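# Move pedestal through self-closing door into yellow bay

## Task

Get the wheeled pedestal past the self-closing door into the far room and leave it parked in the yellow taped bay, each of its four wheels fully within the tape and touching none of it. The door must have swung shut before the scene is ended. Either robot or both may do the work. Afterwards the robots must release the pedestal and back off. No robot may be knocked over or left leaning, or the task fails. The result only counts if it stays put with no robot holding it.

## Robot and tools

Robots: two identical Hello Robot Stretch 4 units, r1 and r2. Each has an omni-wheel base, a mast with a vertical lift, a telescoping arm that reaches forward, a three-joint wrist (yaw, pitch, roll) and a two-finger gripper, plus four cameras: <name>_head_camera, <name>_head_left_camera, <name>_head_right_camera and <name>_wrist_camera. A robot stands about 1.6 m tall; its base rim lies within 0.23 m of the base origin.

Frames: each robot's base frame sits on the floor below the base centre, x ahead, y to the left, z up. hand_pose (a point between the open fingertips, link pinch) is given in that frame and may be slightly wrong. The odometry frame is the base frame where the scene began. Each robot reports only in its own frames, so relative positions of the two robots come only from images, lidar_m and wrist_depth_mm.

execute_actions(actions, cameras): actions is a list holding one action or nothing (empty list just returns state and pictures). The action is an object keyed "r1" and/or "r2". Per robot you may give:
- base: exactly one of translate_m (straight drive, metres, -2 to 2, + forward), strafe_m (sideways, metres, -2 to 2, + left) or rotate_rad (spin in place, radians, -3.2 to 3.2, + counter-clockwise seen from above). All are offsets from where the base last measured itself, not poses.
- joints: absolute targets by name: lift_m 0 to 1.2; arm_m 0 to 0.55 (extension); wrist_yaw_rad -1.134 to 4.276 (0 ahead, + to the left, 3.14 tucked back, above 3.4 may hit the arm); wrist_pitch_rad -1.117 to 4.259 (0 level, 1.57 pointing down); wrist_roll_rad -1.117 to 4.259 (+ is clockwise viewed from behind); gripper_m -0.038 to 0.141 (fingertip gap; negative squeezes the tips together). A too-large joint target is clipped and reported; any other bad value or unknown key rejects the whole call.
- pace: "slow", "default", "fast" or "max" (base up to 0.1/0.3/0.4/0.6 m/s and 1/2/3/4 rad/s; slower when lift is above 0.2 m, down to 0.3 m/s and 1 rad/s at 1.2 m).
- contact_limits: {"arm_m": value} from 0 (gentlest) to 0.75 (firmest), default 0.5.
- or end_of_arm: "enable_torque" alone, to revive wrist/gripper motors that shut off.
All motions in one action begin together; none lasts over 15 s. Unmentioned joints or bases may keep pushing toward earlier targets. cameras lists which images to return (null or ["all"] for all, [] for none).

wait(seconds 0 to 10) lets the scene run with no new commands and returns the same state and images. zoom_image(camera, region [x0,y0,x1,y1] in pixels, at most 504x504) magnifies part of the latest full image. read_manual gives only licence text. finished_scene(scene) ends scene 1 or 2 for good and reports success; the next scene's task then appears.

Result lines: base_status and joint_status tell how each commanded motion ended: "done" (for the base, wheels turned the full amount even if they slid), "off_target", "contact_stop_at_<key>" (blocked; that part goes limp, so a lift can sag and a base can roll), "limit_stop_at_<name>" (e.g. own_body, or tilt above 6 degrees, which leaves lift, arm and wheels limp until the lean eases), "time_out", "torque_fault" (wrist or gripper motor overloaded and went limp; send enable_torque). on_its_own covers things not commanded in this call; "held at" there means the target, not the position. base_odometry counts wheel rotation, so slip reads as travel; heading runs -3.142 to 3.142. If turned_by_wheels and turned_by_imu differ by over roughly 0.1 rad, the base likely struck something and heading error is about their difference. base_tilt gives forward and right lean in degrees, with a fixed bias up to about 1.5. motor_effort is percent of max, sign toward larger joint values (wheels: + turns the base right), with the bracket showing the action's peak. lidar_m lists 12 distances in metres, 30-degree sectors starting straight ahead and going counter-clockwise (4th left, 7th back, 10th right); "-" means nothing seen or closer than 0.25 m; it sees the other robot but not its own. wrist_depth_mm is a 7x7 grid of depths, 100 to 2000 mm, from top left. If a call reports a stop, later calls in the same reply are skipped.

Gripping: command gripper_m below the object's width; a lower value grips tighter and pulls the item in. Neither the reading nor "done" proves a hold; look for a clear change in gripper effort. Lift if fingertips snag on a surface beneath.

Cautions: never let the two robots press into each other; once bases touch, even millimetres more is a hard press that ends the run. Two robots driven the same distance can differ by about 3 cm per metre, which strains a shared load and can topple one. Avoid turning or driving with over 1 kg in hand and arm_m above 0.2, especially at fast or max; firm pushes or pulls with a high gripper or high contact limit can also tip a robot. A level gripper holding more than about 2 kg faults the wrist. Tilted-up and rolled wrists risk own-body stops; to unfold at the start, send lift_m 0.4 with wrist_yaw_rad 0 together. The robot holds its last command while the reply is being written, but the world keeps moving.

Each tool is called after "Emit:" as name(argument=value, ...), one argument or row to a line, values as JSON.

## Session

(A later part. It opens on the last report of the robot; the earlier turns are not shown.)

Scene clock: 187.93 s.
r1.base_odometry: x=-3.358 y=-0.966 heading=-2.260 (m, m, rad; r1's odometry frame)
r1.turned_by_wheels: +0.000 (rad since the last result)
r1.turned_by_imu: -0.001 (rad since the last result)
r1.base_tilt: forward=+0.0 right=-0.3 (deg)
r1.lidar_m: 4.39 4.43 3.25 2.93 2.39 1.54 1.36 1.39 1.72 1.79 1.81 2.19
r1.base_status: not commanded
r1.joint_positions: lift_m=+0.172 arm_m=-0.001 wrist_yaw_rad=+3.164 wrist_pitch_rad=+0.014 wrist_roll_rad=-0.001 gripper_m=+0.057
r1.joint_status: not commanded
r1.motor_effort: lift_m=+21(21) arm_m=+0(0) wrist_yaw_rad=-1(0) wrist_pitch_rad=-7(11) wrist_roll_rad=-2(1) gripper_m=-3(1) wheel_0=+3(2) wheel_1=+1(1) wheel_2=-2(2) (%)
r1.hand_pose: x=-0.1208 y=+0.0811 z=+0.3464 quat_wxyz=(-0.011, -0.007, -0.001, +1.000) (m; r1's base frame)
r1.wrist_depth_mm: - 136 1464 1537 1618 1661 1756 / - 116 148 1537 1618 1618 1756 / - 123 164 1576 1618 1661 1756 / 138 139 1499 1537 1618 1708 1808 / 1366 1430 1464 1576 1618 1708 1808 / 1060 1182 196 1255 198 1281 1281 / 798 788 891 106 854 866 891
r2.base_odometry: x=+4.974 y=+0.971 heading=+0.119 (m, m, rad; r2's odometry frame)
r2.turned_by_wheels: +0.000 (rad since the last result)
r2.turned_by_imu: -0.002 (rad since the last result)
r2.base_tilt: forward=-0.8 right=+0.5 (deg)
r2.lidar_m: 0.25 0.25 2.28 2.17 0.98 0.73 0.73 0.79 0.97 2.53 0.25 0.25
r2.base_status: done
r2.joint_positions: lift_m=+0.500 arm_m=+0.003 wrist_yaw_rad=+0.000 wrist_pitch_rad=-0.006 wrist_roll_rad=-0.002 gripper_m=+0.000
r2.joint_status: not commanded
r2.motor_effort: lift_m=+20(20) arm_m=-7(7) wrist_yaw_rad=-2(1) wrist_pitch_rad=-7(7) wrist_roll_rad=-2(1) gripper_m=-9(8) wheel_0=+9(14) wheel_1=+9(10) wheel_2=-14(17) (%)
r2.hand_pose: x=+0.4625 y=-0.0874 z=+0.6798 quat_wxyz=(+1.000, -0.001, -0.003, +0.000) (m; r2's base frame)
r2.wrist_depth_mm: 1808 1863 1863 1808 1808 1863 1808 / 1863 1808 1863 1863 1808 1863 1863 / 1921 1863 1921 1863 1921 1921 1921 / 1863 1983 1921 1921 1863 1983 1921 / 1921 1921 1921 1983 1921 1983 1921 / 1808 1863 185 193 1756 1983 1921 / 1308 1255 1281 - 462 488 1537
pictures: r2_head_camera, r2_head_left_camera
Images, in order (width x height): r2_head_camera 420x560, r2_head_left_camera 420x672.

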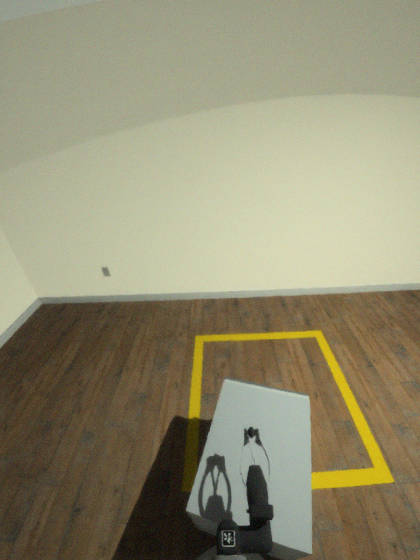

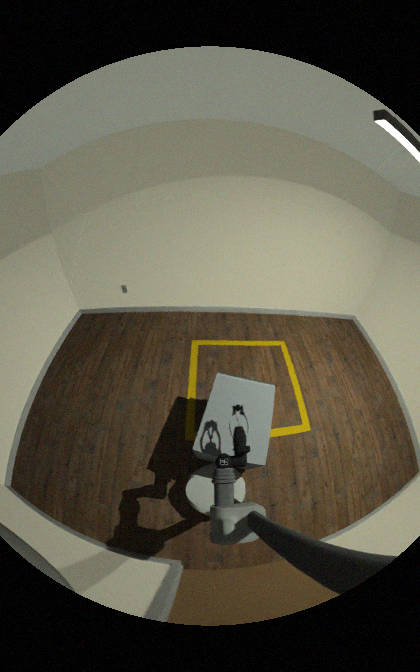

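Now follow along its axis.

Emit:
execute_actions(
  actions=[
    {"r2":{"base":{"rotate_rad":-0.3},"pace":"slow"}},
  ],
  cameras=[],
)

Emit:
execute_actions(
  actions=[
    {"r2":{"base":{"translate_m":0.47},"pace":"slow"}},
  ],
  cameras=[],
)

Emit:
execute_actions(
  actions=[
    {"r2":{"base":{"translate_m":-0.55}}},
  ],
  cameras=["r2_head_left_camera","r2_head_camera","r1_wrist_camera"],
)

Scene clock: 193.50 s.
r1.base_odometry: x=-3.358 y=-0.966 heading=-2.260 (m, m, rad; r1's odometry frame)
r1.turned_by_wheels: +0.000 (rad since the last result)
r1.turned_by_imu: -0.001 (rad since the last result)
r1.base_tilt: forward=-0.2 right=-0.4 (deg)
r1.lidar_m: 4.40 4.45 3.26 2.93 2.40 1.53 1.37 1.39 1.72 1.76 1.80 2.20
r1.base_status: not commanded
r1.joint_positions: lift_m=+0.172 arm_m=-0.001 wrist_yaw_rad=+3.164 wrist_pitch_rad=+0.014 wrist_roll_rad=-0.001 gripper_m=+0.057
r1.joint_status: not commanded
r1.motor_effort: lift_m=+21(21) arm_m=+0(0) wrist_yaw_rad=+0(1) wrist_pitch_rad=-8(8) wrist_roll_rad=+0(1) gripper_m=-4(4) wheel_0=+2(3) wheel_1=+1(1) wheel_2=-2(2) (%)
r1.hand_pose: x=-0.1208 y=+0.0811 z=+0.3464 quat_wxyz=(-0.011, -0.007, -0.001, +1.000) (m; r1's base frame)
r1.wrist_depth_mm: - 137 1430 1499 1618 1708 1756 / - 116 148 1537 1618 1661 1756 / - 123 164 1537 1618 1708 1756 / 138 139 1464 1576 1618 1708 1808 / 1397 1430 1499 1576 1576 1708 1808 / 1060 1182 196 1255 197 1308 1308 / 788 788 891 106 854 866 904
r2.base_odometry: x=+4.974 y=+0.971 heading=-0.179 (m, m, rad; r2's odometry frame)
r2.turned_by_wheels: -0.298 (rad since the last result)
r2.turned_by_imu: -0.300 (rad since the last result)
r2.base_tilt: forward=-0.8 right=+0.6 (deg)
r2.lidar_m: 0.25 0.25 2.42 2.19 1.50 0.83 0.72 0.74 0.88 1.33 2.53 0.25
r2.base_status: done
r2.joint_positions: lift_m=+0.500 arm_m=+0.003 wrist_yaw_rad=+0.000 wrist_pitch_rad=-0.006 wrist_roll_rad=-0.002 gripper_m=+0.000
r2.joint_status: not commanded
r2.motor_effort: lift_m=+20(20) arm_m=-8(8) wrist_yaw_rad=+1(1) wrist_pitch_rad=-6(7) wrist_roll_rad=-1(3) gripper_m=-8(7) wheel_0=+16(15) wheel_1=+11(8) wheel_2=-4(12) (%)
r2.hand_pose: x=+0.4625 y=-0.0874 z=+0.6798 quat_wxyz=(+1.000, -0.001, -0.003, +0.000) (m; r2's base frame)
r2.wrist_depth_mm: 1618 1708 1808 1921 - - - / 1618 1708 1863 1921 - - - / 1661 1756 1921 - - - - / 1661 1756 1863 - - - - / 1708 1756 1863 - - - - / 1618 1708 184 192 1756 - - / 452 404 452 - 1308 1499 1499
pictures: none
No camera images: the call's "cameras" was empty. Leave "cameras" out to get every camera's image.

Scene clock: 199.47 s.
r1.base_odometry: x=-3.358 y=-0.966 heading=-2.260 (m, m, rad; r1's odometry frame)
r1.turned_by_wheels: +0.000 (rad since the last result)
r1.turned_by_imu: -0.001 (rad since the last result)
r1.base_tilt: forward=-0.2 right=-0.3 (deg)
r1.lidar_m: 4.40 4.44 3.24 2.95 2.37 1.55 1.36 1.38 1.74 1.77 1.80 2.21
r1.base_status: not commanded
r1.joint_positions: lift_m=+0.172 arm_m=-0.001 wrist_yaw_rad=+3.164 wrist_pitch_rad=+0.014 wrist_roll_rad=-0.001 gripper_m=+0.057
r1.joint_status: not commanded
r1.motor_effort: lift_m=+21(21) arm_m=+0(0) wrist_yaw_rad=+0(0) wrist_pitch_rad=-10(8) wrist_roll_rad=+1(2) gripper_m=-3(3) wheel_0=+2(3) wheel_1=+1(1) wheel_2=-2(2) (%)
r1.hand_pose: x=-0.1208 y=+0.0811 z=+0.3464 quat_wxyz=(-0.011, -0.007, -0.001, +1.000) (m; r1's base frame)
r1.wrist_depth_mm: - 137 1499 1537 1576 1708 1708 / - 116 148 1537 1576 1708 1756 / - 123 164 1576 1618 1756 1756 / 138 139 1499 1537 1618 1661 1756 / 1397 1464 1499 1537 1661 1756 1756 / 1078 1182 197 1255 197 1281 1281 / 798 798 891 106 866 866 878
r2.base_odometry: x=+5.435 y=+0.888 heading=-0.178 (m, m, rad; r2's odometry frame)
r2.turned_by_wheels: +0.001 (rad since the last result)
r2.turned_by_imu: -0.002 (rad since the last result)
r2.base_tilt: forward=-0.8 right=+0.5 (deg)
r2.lidar_m: 0.25 0.25 1.90 2.32 2.31 1.37 1.19 1.20 1.30 2.20 2.42 0.26
r2.base_status: done
r2.joint_positions: lift_m=+0.500 arm_m=+0.003 wrist_yaw_rad=+0.000 wrist_pitch_rad=-0.006 wrist_roll_rad=-0.002 gripper_m=+0.000
r2.joint_status: not commanded
r2.motor_effort: lift_m=+20(20) arm_m=-7(8) wrist_yaw_rad=+1(0) wrist_pitch_rad=-6(8) wrist_roll_rad=-2(1) gripper_m=-9(7) wheel_0=+14(18) wheel_1=+11(14) wheel_2=-13(20) (%)
r2.hand_pose: x=+0.4625 y=-0.0874 z=+0.6798 quat_wxyz=(+1.000, -0.001, -0.003, +0.000) (m; r2's base frame)
r2.wrist_depth_mm: 1205 1281 1397 1499 1661 1756 1983 / 1229 1336 1397 1499 1661 1808 - / 1255 1336 1430 1537 1708 1921 - / 1255 1366 1430 1618 1708 1863 - / 1281 1366 1464 1537 1756 1921 - / 1281 1366 184 192 1708 1863 - / 449 404 452 - 1308 1499 1499
pictures: none
No camera images: the call's "cameras" was empty. Leave "cameras" out to get every camera's image.

Scene clock: 202.80 s.
r1.base_odometry: x=-3.358 y=-0.966 heading=-2.260 (m, m, rad; r1's odometry frame)
r1.turned_by_wheels: +0.000 (rad since the last result)
r1.turned_by_imu: -0.001 (rad since the last result)
r1.base_tilt: forward=-0.1 right=-0.3 (deg)
r1.lidar_m: 4.39 4.44 3.27 2.95 2.40 1.55 1.38 1.39 1.72 1.79 1.81 2.23
r1.base_status: not commanded
r1.joint_positions: lift_m=+0.172 arm_m=-0.001 wrist_yaw_rad=+3.164 wrist_pitch_rad=+0.014 wrist_roll_rad=-0.001 gripper_m=+0.057
r1.joint_status: not commanded
r1.motor_effort: lift_m=+21(21) arm_m=+0(0) wrist_yaw_rad=-1(1) wrist_pitch_rad=-6(10) wrist_roll_rad=-3(1) gripper_m=-2(2) wheel_0=+3(3) wheel_1=+1(1) wheel_2=-3(2) (%)
r1.hand_pose: x=-0.1208 y=+0.0811 z=+0.3464 quat_wxyz=(-0.011, -0.007, -0.001, +1.000) (m; r1's base frame)
r1.wrist_depth_mm: - 137 1464 1537 1618 1708 1756 / - 116 148 1537 1576 1661 1708 / - 123 164 1537 1618 1661 1756 / 138 139 1464 1576 1618 1661 1863 / 1397 1430 1499 1537 1618 1708 1756 / 1042 1182 196 1255 198 1281 1308 / 798 798 891 106 866 854 891
r2.base_odometry: x=+4.894 y=+0.986 heading=-0.178 (m, m, rad; r2's odometry frame)
r2.turned_by_wheels: +0.000 (rad since the last result)
r2.turned_by_imu: +0.000 (rad since the last result)
r2.base_tilt: forward=-0.8 right=+0.5 (deg)
r2.lidar_m: 0.74 2.19 2.52 2.18 1.28 0.73 0.62 0.65 0.77 1.17 2.58 0.85
r2.base_status: done
r2.joint_positions: lift_m=+0.500 arm_m=+0.003 wrist_yaw_rad=+0.000 wrist_pitch_rad=-0.006 wrist_roll_rad=-0.002 gripper_m=+0.000
r2.joint_status: not commanded
r2.motor_effort: lift_m=+20(20) arm_m=-8(8) wrist_yaw_rad=+1(0) wrist_pitch_rad=-7(6) wrist_roll_rad=+1(1) gripper_m=-7(8) wheel_0=-3(10) wheel_1=-4(8) wheel_2=+3(12) (%)
r2.hand_pose: x=+0.4625 y=-0.0874 z=+0.6798 quat_wxyz=(+1.000, -0.001, -0.003, +0.000) (m; r2's base frame)
r2.wrist_depth_mm: 1661 1708 1863 - - - - / 1661 1808 1921 - - - - / 1708 1808 1921 - - - - / 1708 1863 1983 - - - - / 1756 1863 1078 - - - - / 1708 723 184 191 609 - - / 1336 535 549 - 1336 1464 1499
pictures: r1_wrist_camera, r2_head_camera, r2_head_left_camera
camera_calibration (this result's frames):
r1_wrist_camera: T_world_to_cam=[[-0.0044219, 0.999705, 0.0238767, -0.0935381], [0.0461508, 0.0240555, -0.998645, 0.398952], [-0.998925, -0.00331398, -0.0462436, 0.126404], [0, 0, 0, 1]] pos_world=[0.107442, 0.0843324, 0.406491]
Images, in order (width x height): r1_wrist_camera 616x392, r2_head_camera 420x560, r2_head_left_camera 420x672.

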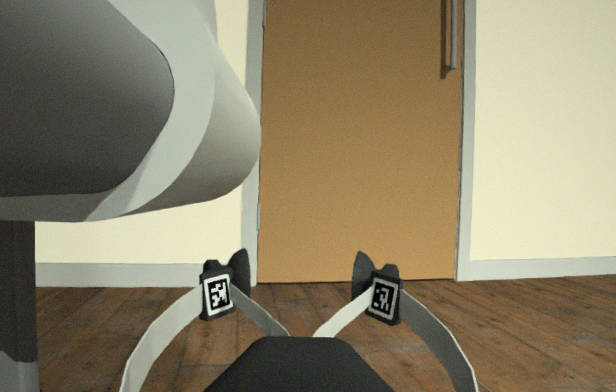

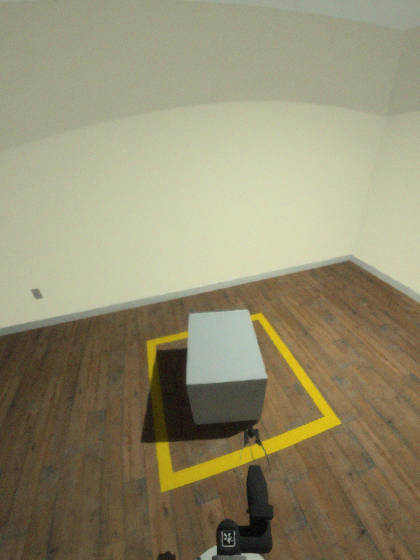

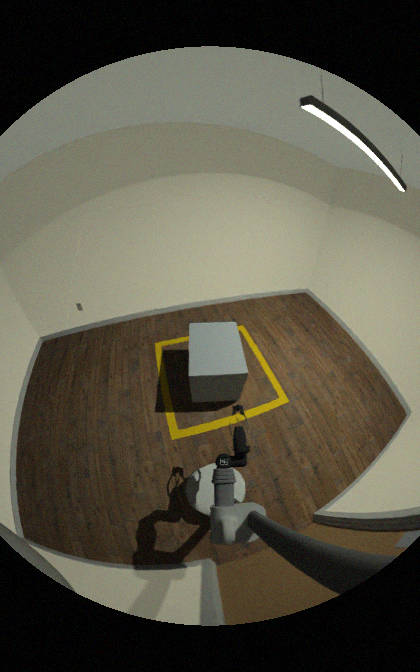

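Emit:
finished_scene(
  scene=1,
)

The scene is finished: the task was done.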